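## Task

Using only the inner tray, slide the lighter-coloured slide box's tray out through the box end that is farther from the robot's base by at least a few centimetres, and leave it resting there on its own. Every other object should stay roughly where it started. The attempt fails immediately if the gripper grasps the outer case of either box, if either box shifts or rotates beyond a small amount, or if any tray ends up pushed out about half its length. The result only counts if it holds without the robot supporting it; at the end the gripper must release and back away.

## Robot and tools

Robot: one six-joint arm with a two-finger parallel gripper. The fingers extend along the gripper's own +x axis and close along its y axis. The reported end_effector_position is the point midway between the finger pads, roughly 3 to 4 cm short of the fingertips. Nothing may be knocked or placed off the table.

Frame: all poses are in the scene frame. Its origin lies on the table surface directly under the arm's base; +z is up, and +y points left for someone facing along +x (so +x runs away from the base). Orientation is a quaternion written w first (qw, qx, qy, qz). The base may sit slightly tilted, and the printed hand position can be off, more so when reaching far.

A row is 8 numbers: x, y, z in metres, then qw, qx, qy, qz, then opening. Every row is an absolute target pose for the gripper in the scene frame, not an offset. Opening runs from -1 to 1: +1 is fully open (0.088 m), empty fingers touch at about -0.80, and anything lower closes no further. Going from open to shut takes at least about 0.5 s. Pushing with the fingers is usually best done with them closed.

Tools:
- execute_actions, argument actions: a list holding at most one item. An empty list just reports the state. An item {"rows": [...], "steps": n} plays up to 15 rows, one per 1/30 s control step (n up to 15, default 15); if rows run out, the last is repeated. An item {"steps": n} with no rows is a wait of up to 300 steps counted from the previous result, reply time included. Optional pictures (true/false) controls whether camera images come back. A refused call sends nothing. A target more than 0.6 m from the last reported position along any gripper axis is refused.
- move, arguments target (one 8-number row, absolute pose in the scene frame) and speed (m/s, 0.002 to 0.5, default 0.25; rotation capped at twice that in rad/s). It drives the gripper on a straight line toward the pose over 0.5 to 10 s, stopping at 10 s even if short. It does not avoid obstacles, the hand trails and may wander off the line or exceed speed (notably with the arm near full stretch). The opening is applied when the move starts. Faster contact hits harder; aiming further past a contact presses harder.
- wait, argument seconds (0 to 10): lets time pass with no new command.
- zoom_image, arguments camera (cam_head_left, cam_head_right, cam_high, cam_low, cam_wrist) and region [x0, y0, x1, y1] in pixels from the top-left of that camera's 504x504 image, at most 504 by 504.
- finished_scene, argument scene (1 or 2): ends the current scene irreversibly, grades it, and supplies the next task.

Control behaviour: each step, the commanded pose is limited to within 70 mm and 16 degrees of the measured pose, then joints follow by damped inverse kinematics, favouring position over orientation. After an action ends, the arm only continues to that last clipped pose, so long reaches need further commands; check the reported pose. To hold orientation, repeat the desired quaternion in every row rather than copying the drifted one from the result. Joint friction may leave the hand short or slightly tilted, and tiny moves may not happen; correct tilt after moves.

Result lines: the state gives position, quaternion and linear/angular velocities. Joint positions and Joint velocities list waist, shoulder, elbow, wrist pitch, wrist yaw, wrist roll (rad, rad/s) plus finger pad gap (m). Ranges: waist -3.054 to 3.054, shoulder 0.000 to 3.142, elbow 0.000 to 2.356, wrist pitch -1.571 to 1.571, wrist yaw -1.571 to 1.571, wrist roll -3.142 to 3.142. grip_measured is the measured finger opening on the command scale; readings may be off by about 1 mm consistently. "pose unreachable" means the clearance check (which treats the mount as part of the arm) altered or blocked the command; HELD marks the affected steps. "Hand target" is the pose the controller is currently heading to. A move adds a "move:" line with the ending (done, off_target, moving, held, fault), distance to target and limits (paced: the pose was clipped; held: some steps were blocked, after which the arm may surge well above speed). Joint torques are raw drive outputs with offsets and noise, not clean contact measures.

Avoid: torque faults (load limits in N m: waist 17.2, shoulder 21.3, elbow 21.3, wrist pitch 5.61, wrist yaw 5.59, wrist roll 5.24), which freeze the arm 10 s and drop the rest of the call. Holding loads heats motors; MOTOR HOT warns from 50 °C, and at 95 °C an OVER-TEMPERATURE FAULT holds the arm, possibly cutting power so it goes limp. Avoid drops, slams, hard impacts and very hard pushes; approach slowly, push gently and only far enough, never touch the boxes' outer cases, release, and retreat. The simulation keeps running while replies are written.

Each tool is called after ">>>" in YAML: its name, and indented under it one key for each argument.

## Session

>>> execute_actions:
  actions: []

Scene clock: 0.00 s of 3750.00 s.
end_effector_position=(+0.1480, -0.2899, +0.2499) grip_measured=+0.830 end_effector_quat_wxyz=(+0.770, -0.512, +0.375, -0.064) end_effector_velocity=(+0.001, +0.003, +0.000) end_effector_angular_velocity=(-0.004, -0.001, +0.025)
Joint positions: [-1.782  1.445  0.499  0.36  -1.177 -1.578  0.08 ]
Joint velocities: [-0.002 -0.002 -0.002 -0.007 -0.022 -0.022 -0.   ]
Joint torques (N m, as the arm reports them, + toward a larger angle): no reading
Heat: hottest wrist roll 28 °C (+0.0 °C/min).
Hand target: +0.148, -0.290, +0.250; +0.770, -0.513, +0.375, -0.064

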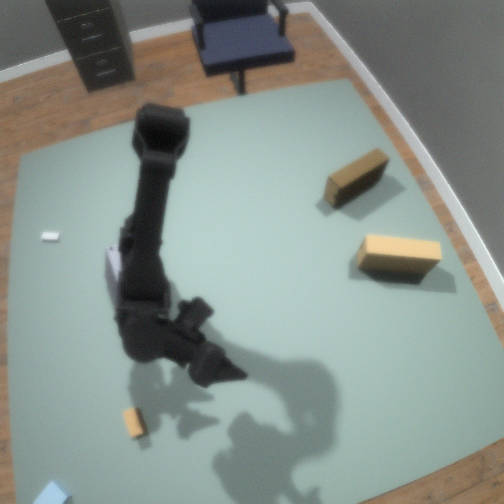

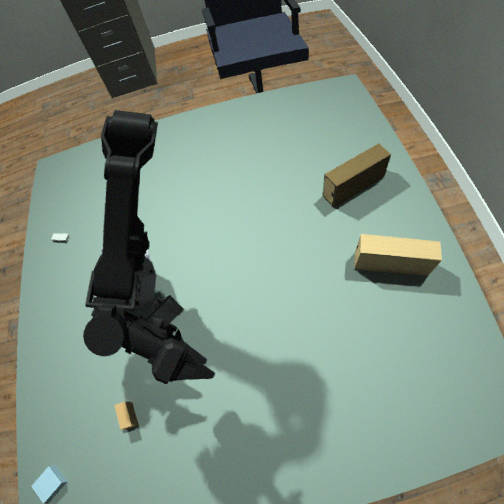

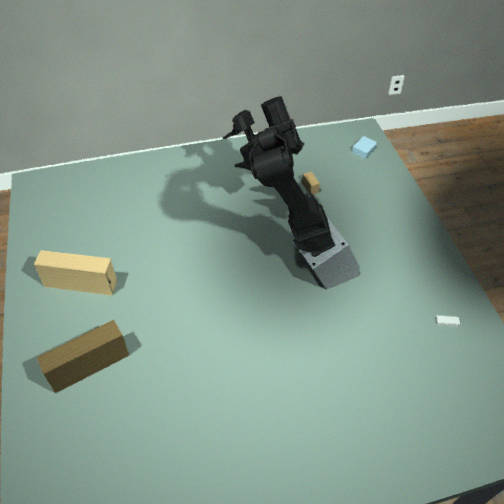

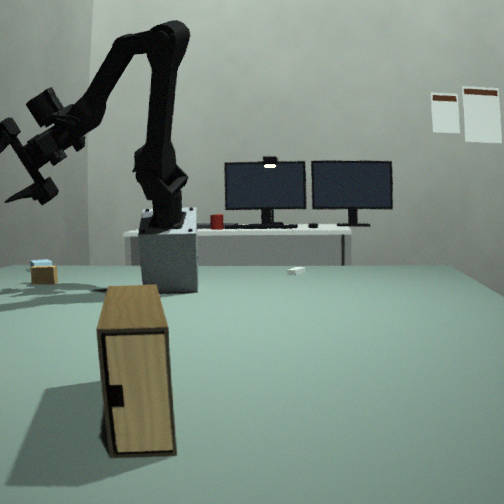

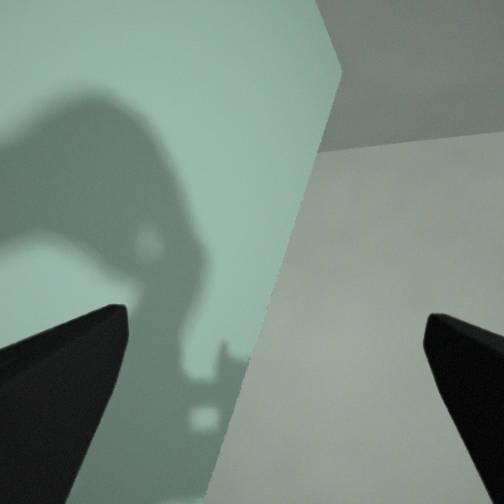

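>>> move:
  target: [0.38,0.0,0.3,0.707,0,0.707,0,1]

Scene clock: 9.50 s of 3750.00 s.
end_effector_position=(+0.3766, -0.0011, +0.3022) grip_measured=+0.993 end_effector_quat_wxyz=(+0.707, -0.009, +0.707, -0.004) end_effector_velocity=(+0.002, +0.002, +0.005) end_effector_angular_velocity=(+0.007, -0.013, +0.011)
Joint positions: [-0.212  1.405  1.725 -1.477 -0.128 -0.123  0.088]
Joint velocities: [ 0.002 -0.002  0.017 -0.007 -0.007 -0.007 -0.   ]
Joint torques (N m, as the arm reports them, + toward a larger angle): [-0.51 -6.43  6.94  0.17 -0.2   0.14]
Heat: hottest wrist roll 28 °C (+0.0 °C/min).
Hand target: +0.379, +0.000, +0.301; +0.705, -0.006, +0.709, -0.002
Off the commanded pose: 0.004 m, 1 deg.
After step 90, 3.53 s passed at rest.
move: done

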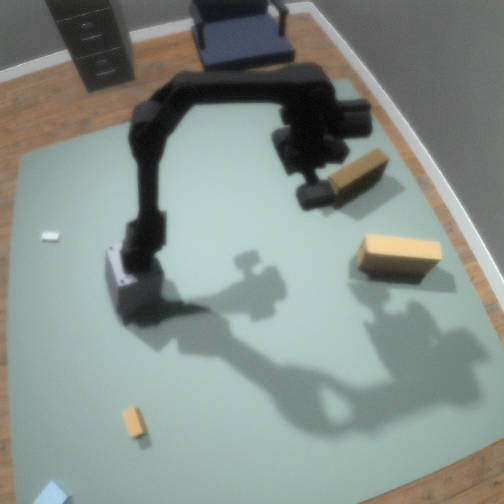

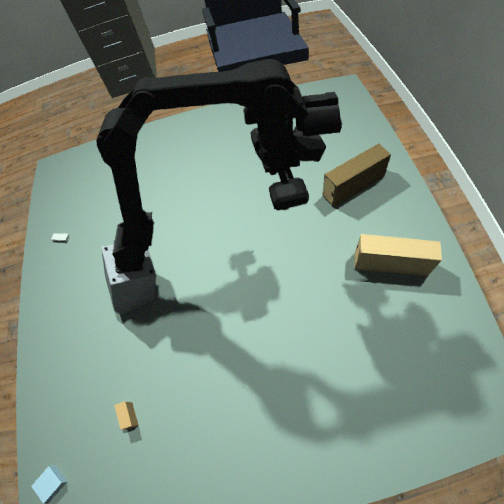

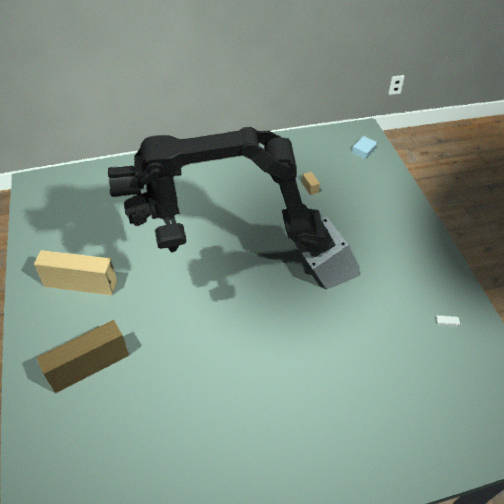

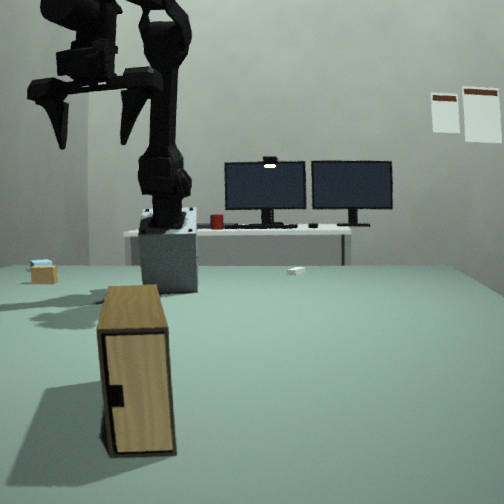

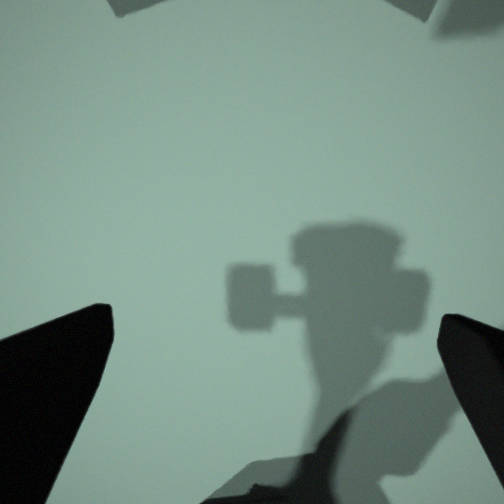

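>>> move:
  target: [0.38,-0.05,0.32,0.866,0,0.5,0,1]

Scene clock: 13.33 s of 3750.00 s.
end_effector_position=(+0.3821, -0.0503, +0.3197) grip_measured=+0.993 end_effector_quat_wxyz=(+0.865, +0.003, +0.501, -0.002) end_effector_velocity=(-0.001, +0.002, +0.001) end_effector_angular_velocity=(+0.009, -0.012, +0.012)
Joint positions: [-0.555  1.077  1.281 -0.906 -0.455 -0.244  0.088]
Joint velocities: [-0.007 -0.012 -0.012  0.007 -0.022 -0.007 -0.   ]
Joint torques (N m, as the arm reports them, + toward a larger angle): [-1.3  -6.17  5.27  1.16 -0.3  -0.07]
Heat: hottest wrist roll 28 °C (+0.0 °C/min).
Hand target: +0.380, -0.050, +0.319; +0.866, +0.003, +0.500, -0.000
Off the commanded pose: 0.002 m, 0 deg.
move: done

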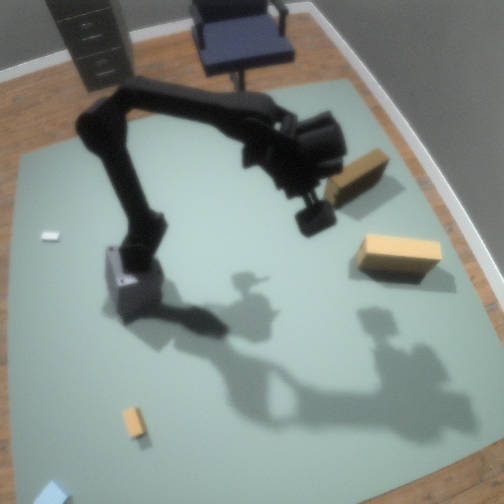

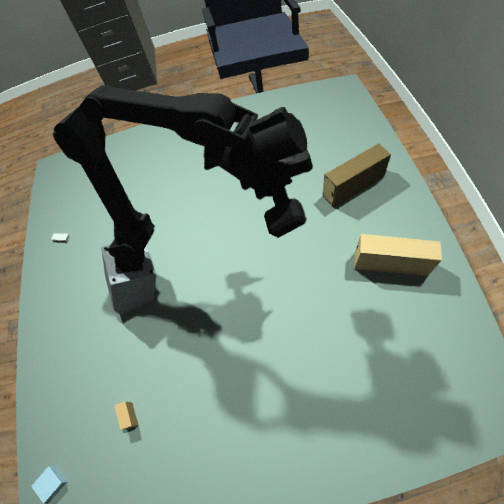

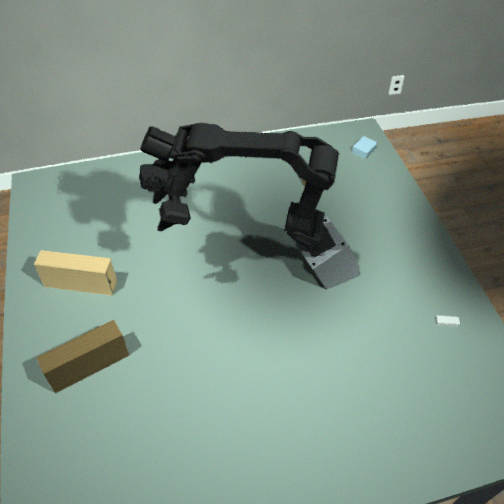

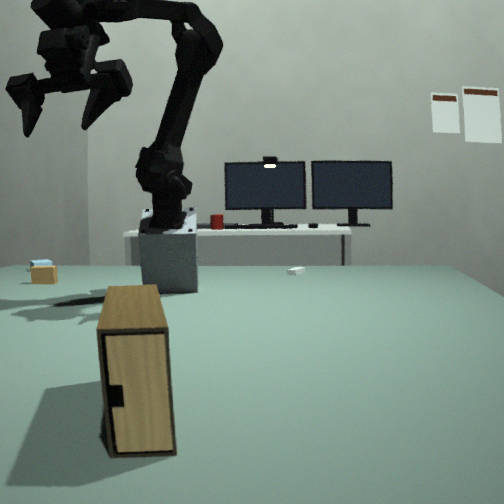

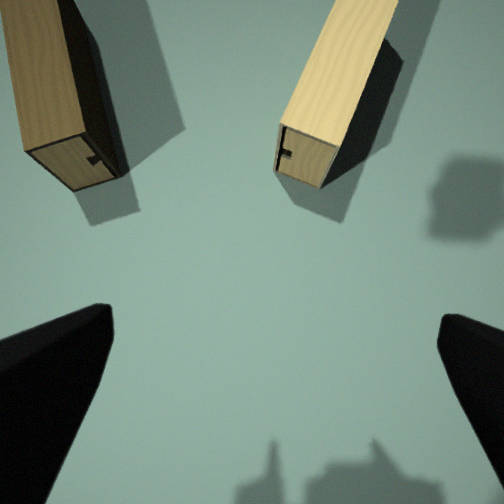

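>>> move:
  target: [0.36,-0.04,0.12,0.961,0.038,0.17,-0.213,-1]

Scene clock: 23.57 s of 3750.00 s.
end_effector_position=(+0.3620, -0.0402, +0.1222) grip_measured=-0.803 end_effector_quat_wxyz=(+0.962, +0.042, +0.165, -0.212) end_effector_velocity=(+0.001, +0.000, -0.001) end_effector_angular_velocity=(-0.004, -0.004, +0.007)
Joint positions: [-0.004  1.72   0.204  1.533  0.45   0.257  0.   ]
Joint velocities: [-0.002  0.017  0.002  0.022 -0.007 -0.007  0.   ]
Joint torques (N m, as the arm reports them, + toward a larger angle): [-0.33 -4.23  0.7   1.73  0.39 -0.11]
Heat: hottest wrist roll 28 °C (+0.0 °C/min).
Hand target: +0.360, -0.040, +0.120; +0.962, +0.039, +0.169, -0.213
Off the commanded pose: 0.003 m, 1 deg.
After step 90, 4.97 s passed at rest.
move: done

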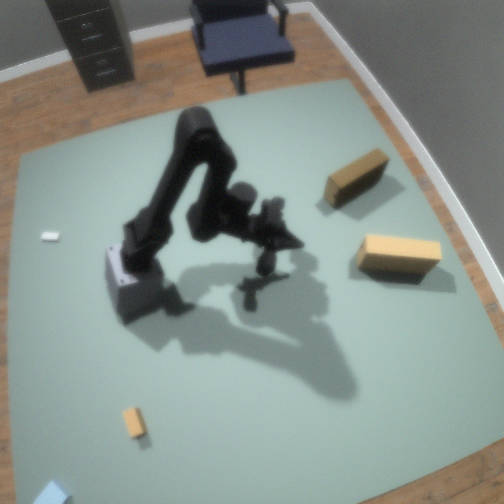

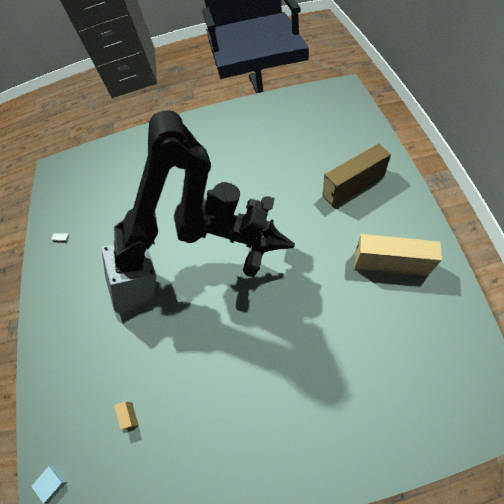

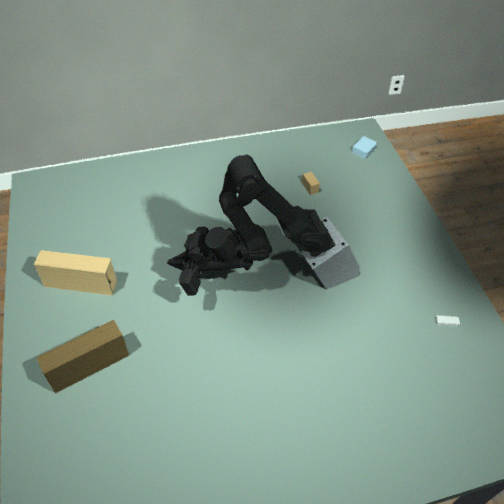

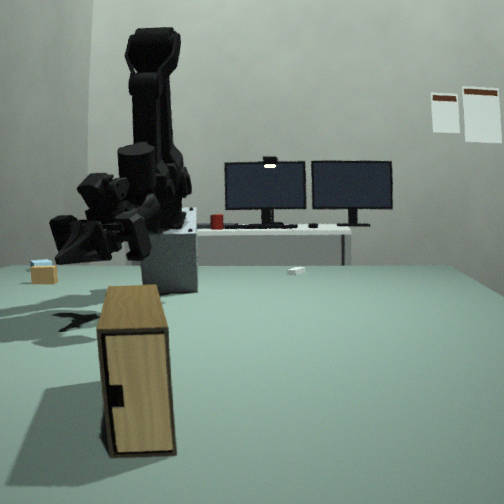

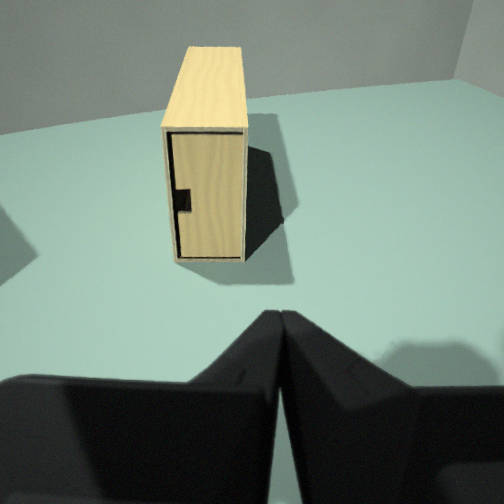

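>>> move:
  target: [0.43,-0.017,0.075,0.968,0.032,0.171,-0.179,-1]

Scene clock: 26.60 s of 3750.00 s.
end_effector_position=(+0.4299, -0.0181, +0.0786) grip_measured=-0.803 end_effector_quat_wxyz=(+0.968, +0.034, +0.167, -0.182) end_effector_velocity=(+0.002, -0.004, +0.002) end_effector_angular_velocity=(-0.014, -0.012, -0.019)
Joint positions: [0.039 1.969 0.514 1.489 0.438 0.223 0.   ]
Joint velocities: [-0.002  0.002  0.007  0.007  0.022 -0.007  0.   ]
Joint torques (N m, as the arm reports them, + toward a larger angle): [-0.42 -5.83  1.99  1.42 -0.04 -0.07]
Heat: hottest wrist roll 28 °C (+0.0 °C/min).
Hand target: +0.430, -0.017, +0.075; +0.968, +0.032, +0.171, -0.179
Off the commanded pose: 0.004 m, 1 deg.
move: done

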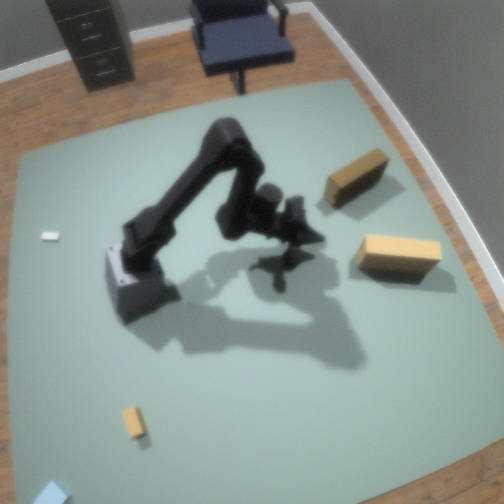

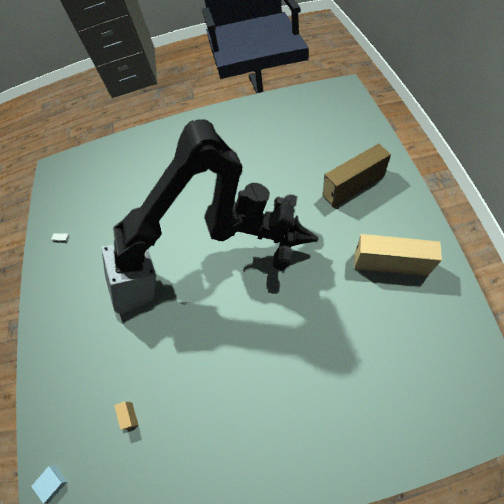

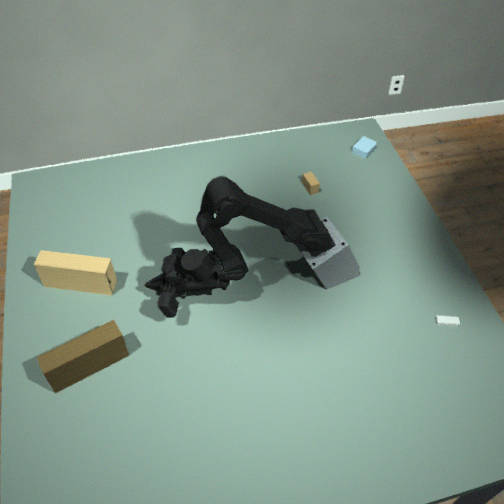

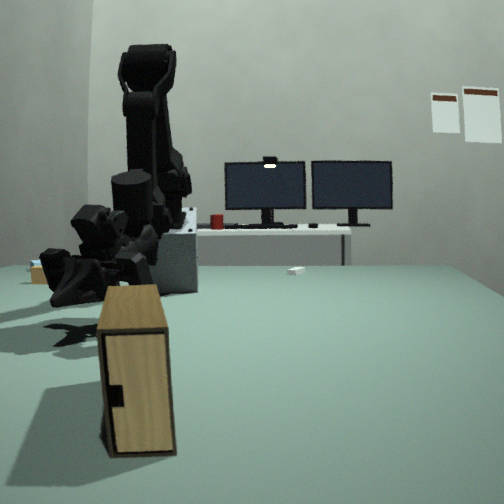

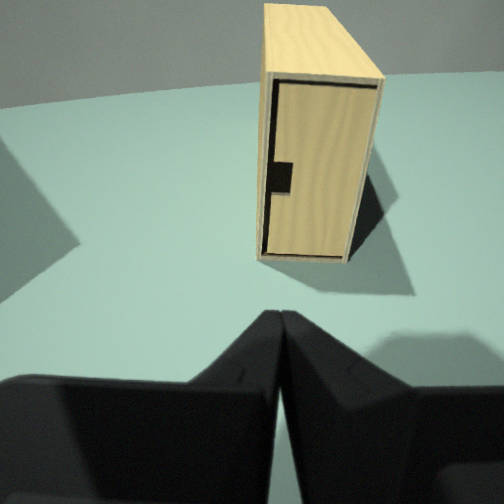

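>>> move:
  target: [0.461,-0.047,0.065,0.968,0.032,0.171,-0.179,-1]

Scene clock: 29.93 s of 3750.00 s.
end_effector_position=(+0.4612, -0.0461, +0.0687) grip_measured=-0.803 end_effector_quat_wxyz=(+0.969, +0.033, +0.167, -0.180) end_effector_velocity=(+0.001, +0.002, -0.002) end_effector_angular_velocity=(+0.014, +0.007, +0.015)
Joint positions: [-0.063  2.025  0.647  1.41   0.332  0.223  0.   ]
Joint velocities: [-0.002  0.002  0.002 -0.007 -0.022  0.007  0.   ]
Joint torques (N m, as the arm reports them, + toward a larger angle): [-1.23 -6.43  2.31  1.45 -0.02  0.07]
Heat: hottest wrist pitch 28 °C (+0.0 °C/min).
Hand target: +0.461, -0.047, +0.065; +0.968, +0.032, +0.171, -0.179
Off the commanded pose: 0.004 m, 0 deg.
move: done

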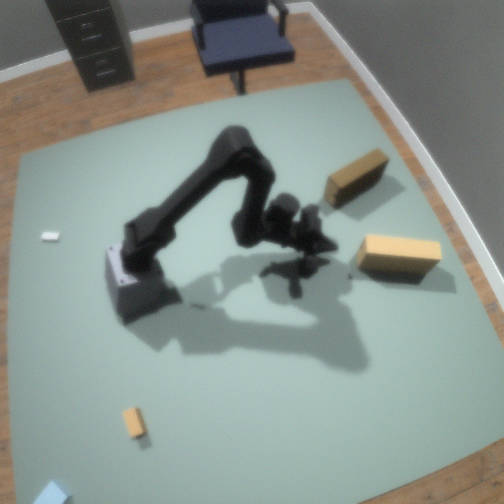

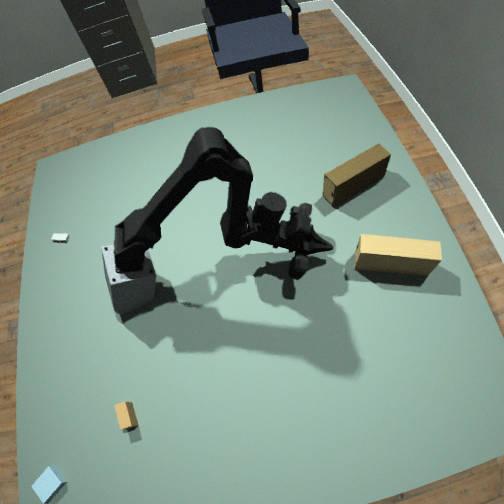

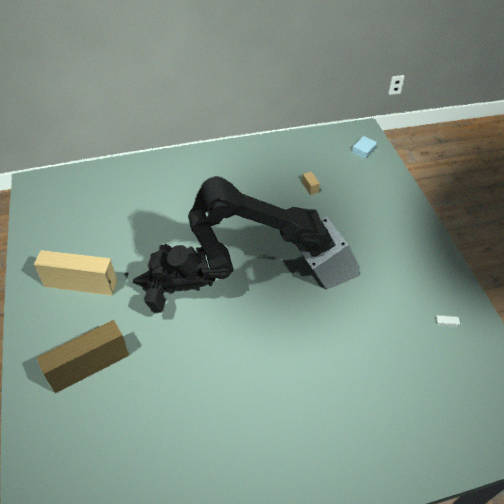

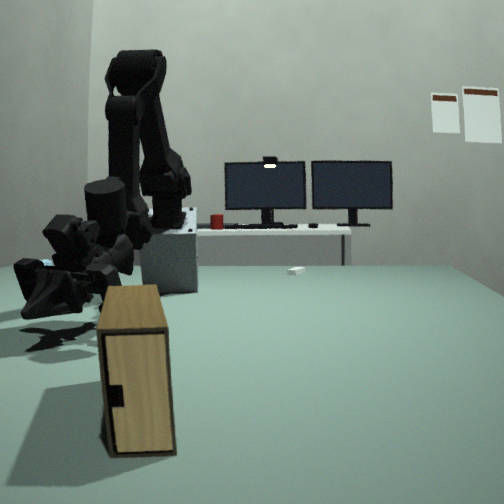

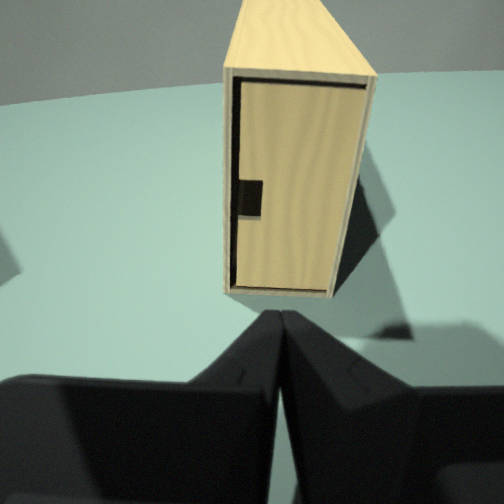

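>>> move:
  target: [0.506,-0.068,0.063,0.968,0.032,0.171,-0.179,-1]
  speed: 0.08

Scene clock: 32.73 s of 3750.00 s.
end_effector_position=(+0.5061, -0.0671, +0.0672) grip_measured=-0.803 end_effector_quat_wxyz=(+0.969, +0.032, +0.167, -0.180) end_effector_velocity=(-0.002, +0.001, -0.006) end_effector_angular_velocity=(-0.011, +0.026, +0.023)
Joint positions: [-0.124  2.058  0.838  1.252  0.271  0.223  0.   ]
Joint velocities: [-0.002  0.007 -0.002 -0.007 -0.022 -0.022  0.   ]
Joint torques (N m, as the arm reports them, + toward a larger angle): [-1.64 -7.54  3.4   1.49 -0.02  0.1 ]
Heat: hottest shoulder 28 °C (+0.0 °C/min).
Hand target: +0.506, -0.068, +0.063; +0.968, +0.032, +0.171, -0.179
Off the commanded pose: 0.004 m, 0 deg.
move: done

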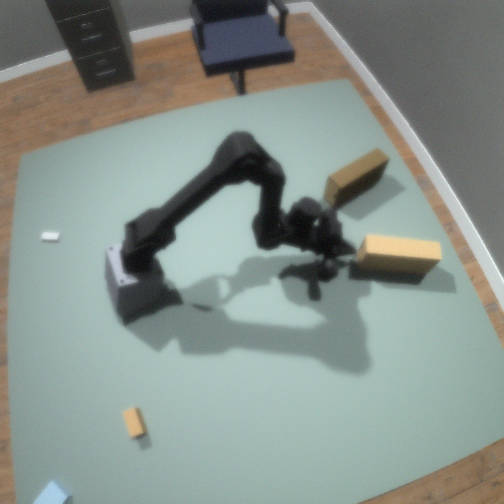

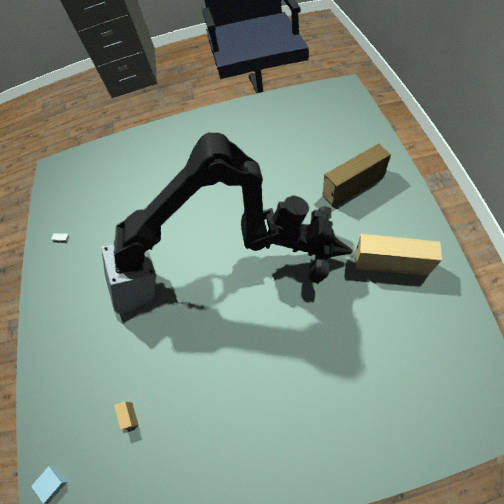

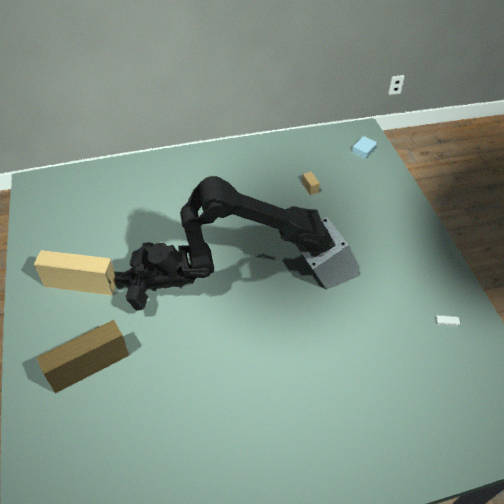

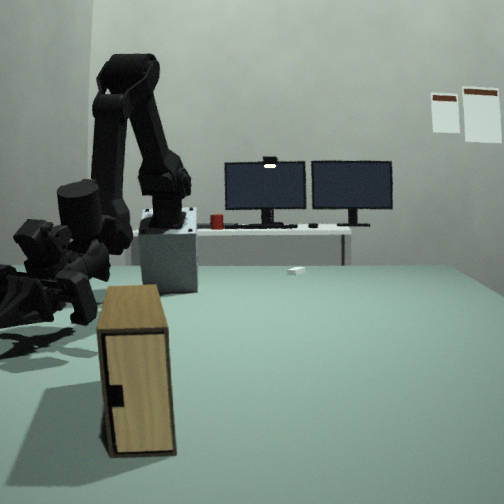

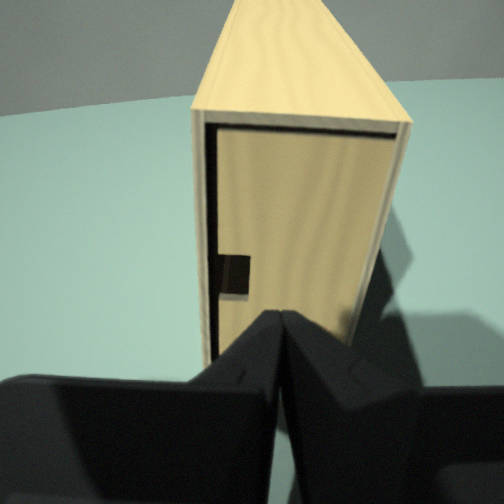

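>>> move:
  target: [0.543,-0.082,0.063,0.968,0.032,0.171,-0.179,-1]
  speed: 0.04

Scene clock: 37.23 s of 3750.00 s.
end_effector_position=(+0.5434, -0.0803, +0.0682) grip_measured=-0.803 end_effector_quat_wxyz=(+0.969, +0.031, +0.166, -0.179) end_effector_velocity=(-0.003, -0.001, -0.010) end_effector_angular_velocity=(-0.002, +0.044, +0.002)
Joint positions: [-0.156  2.097  1.006  1.125  0.239  0.223  0.   ]
Joint velocities: [-0.002  0.007  0.002 -0.037 -0.007 -0.007  0.   ]
Joint torques (N m, as the arm reports them, + toward a larger angle): [-1.93 -8.1   4.16  1.48 -0.03  0.12]
Heat: hottest shoulder 28 °C (+0.0 °C/min).
Hand target: +0.543, -0.082, +0.063; +0.968, +0.032, +0.171, -0.179
Off the commanded pose: 0.005 m, 1 deg.
After step 90, 0.20 s passed at rest.
move: done

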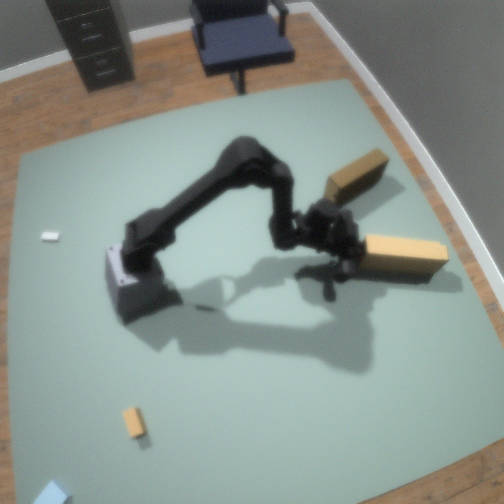

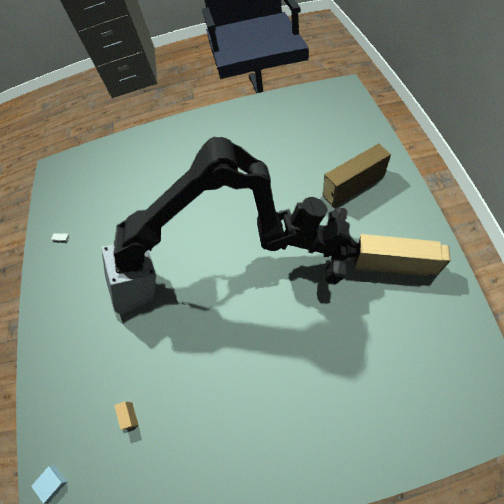

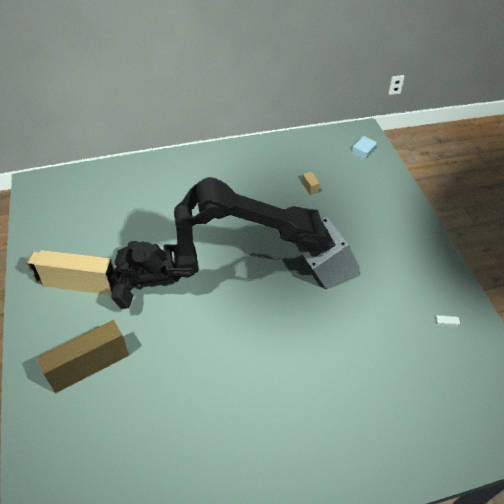

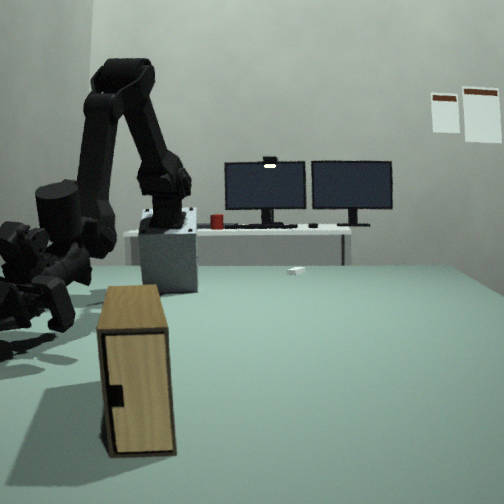

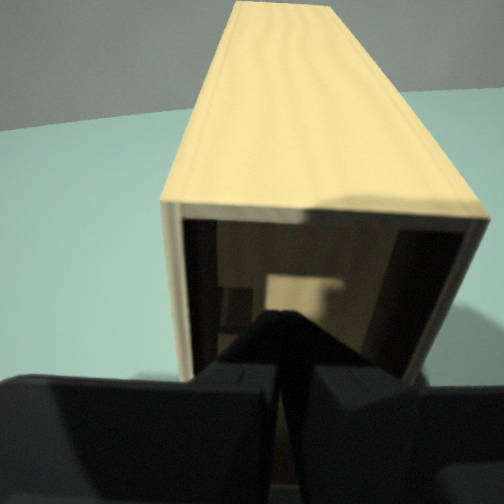

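>>> move:
  target: [0.563,-0.085,0.063,0.968,0.032,0.171,-0.179,-1]
  speed: 0.04

Scene clock: 39.43 s of 3750.00 s.
end_effector_position=(+0.5631, -0.0843, +0.0686) grip_measured=-0.803 end_effector_quat_wxyz=(+0.969, +0.031, +0.166, -0.180) end_effector_velocity=(+0.000, -0.001, -0.002) end_effector_angular_velocity=(+0.012, +0.006, +0.010)
Joint positions: [-0.162  2.123  1.099  1.057  0.235  0.223  0.   ]
Joint velocities: [-0.007  0.002  0.002 -0.007 -0.022  0.007  0.   ]
Joint torques (N m, as the arm reports them, + toward a larger angle): [-1.8  -8.51  4.51  1.4  -0.05  0.13]
Heat: hottest shoulder 29 °C (+1.5 °C/min).
Hand target: +0.563, -0.085, +0.063; +0.968, +0.032, +0.171, -0.179
Off the commanded pose: 0.006 m, 1 deg.
move: done

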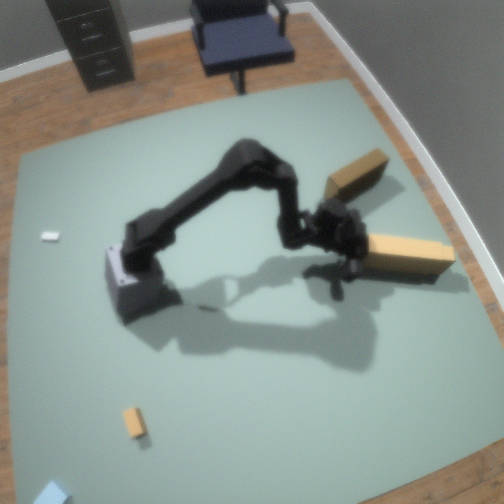

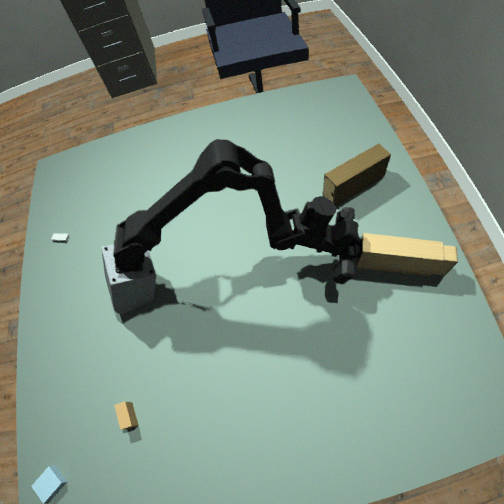

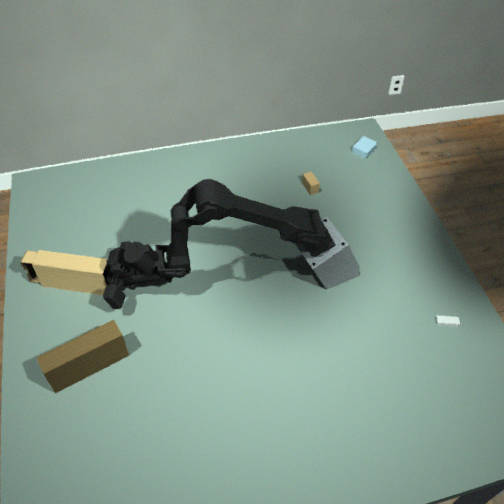

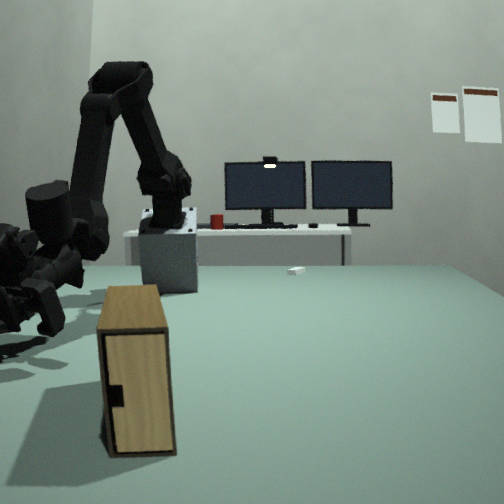

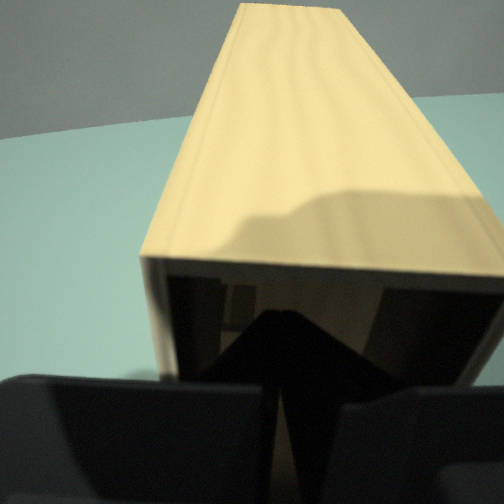

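>>> move:
  target: [0.46,-0.047,0.09,0.968,0.032,0.171,-0.179,-1]

>>> zoom_image:
  camera: "cam_head_right"
  region: [320,200,500,320]

Scene clock: 42.43 s of 3750.00 s.
end_effector_position=(+0.4602, -0.0482, +0.0866) grip_measured=-0.803 end_effector_quat_wxyz=(+0.968, +0.032, +0.175, -0.178) end_effector_velocity=(-0.005, -0.004, -0.000) end_effector_angular_velocity=(-0.029, +0.017, -0.016)
Joint positions: [-0.077  1.922  0.617  1.323  0.313  0.223  0.   ]
Joint velocities: [-0.002 -0.007 -0.012 -0.007  0.022 -0.022  0.   ]
Joint torques (N m, as the arm reports them, + toward a larger angle): [-0.75 -8.76  1.68  1.75  0.39 -0.01]
Heat: hottest shoulder 30 °C (+2.8 °C/min).
Hand target: +0.460, -0.047, +0.090; +0.968, +0.032, +0.171, -0.179
Off the commanded pose: 0.004 m, 0 deg.
move: done

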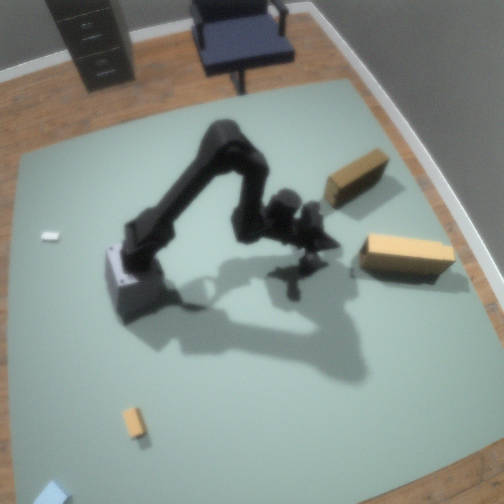

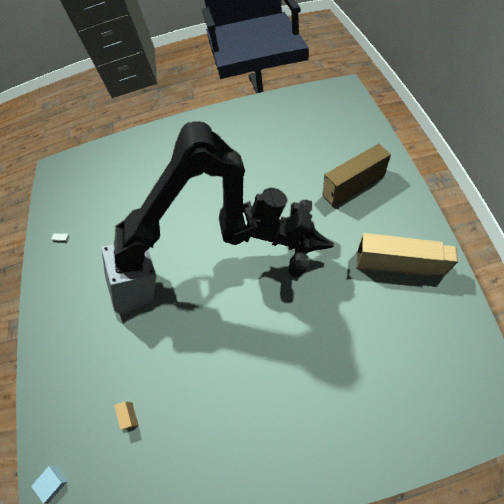

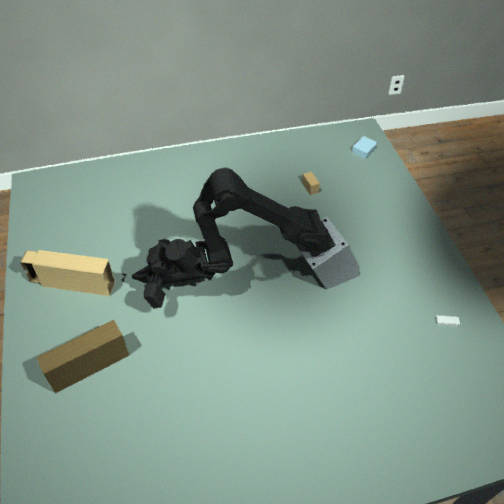

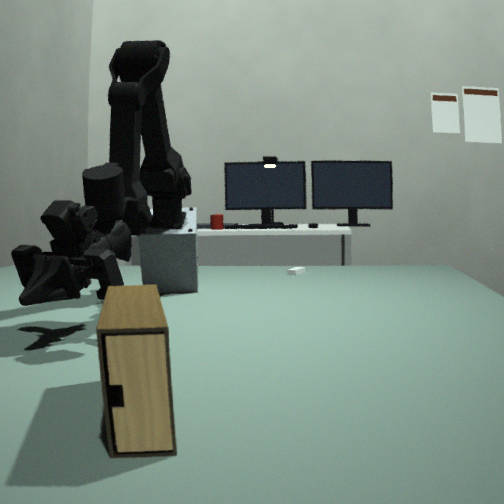

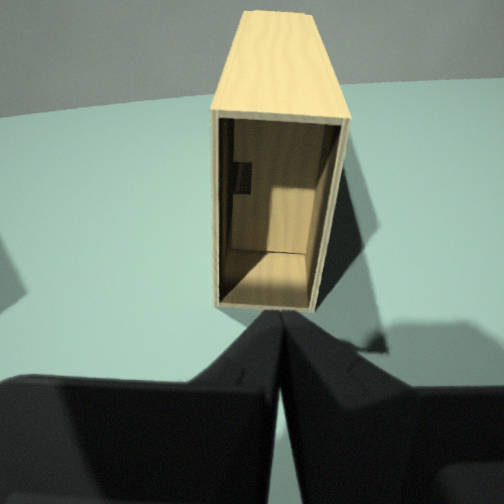

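Region (320, 200, 500, 320) of cam_head_right's 504x504 image, scaled by 2.800, with more detail than that image has.

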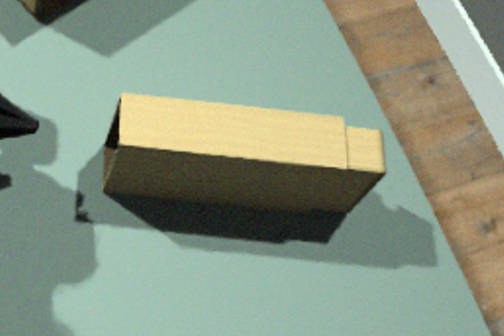

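>>> finished_scene:
  scene: 1

The scene is finished: the task was done.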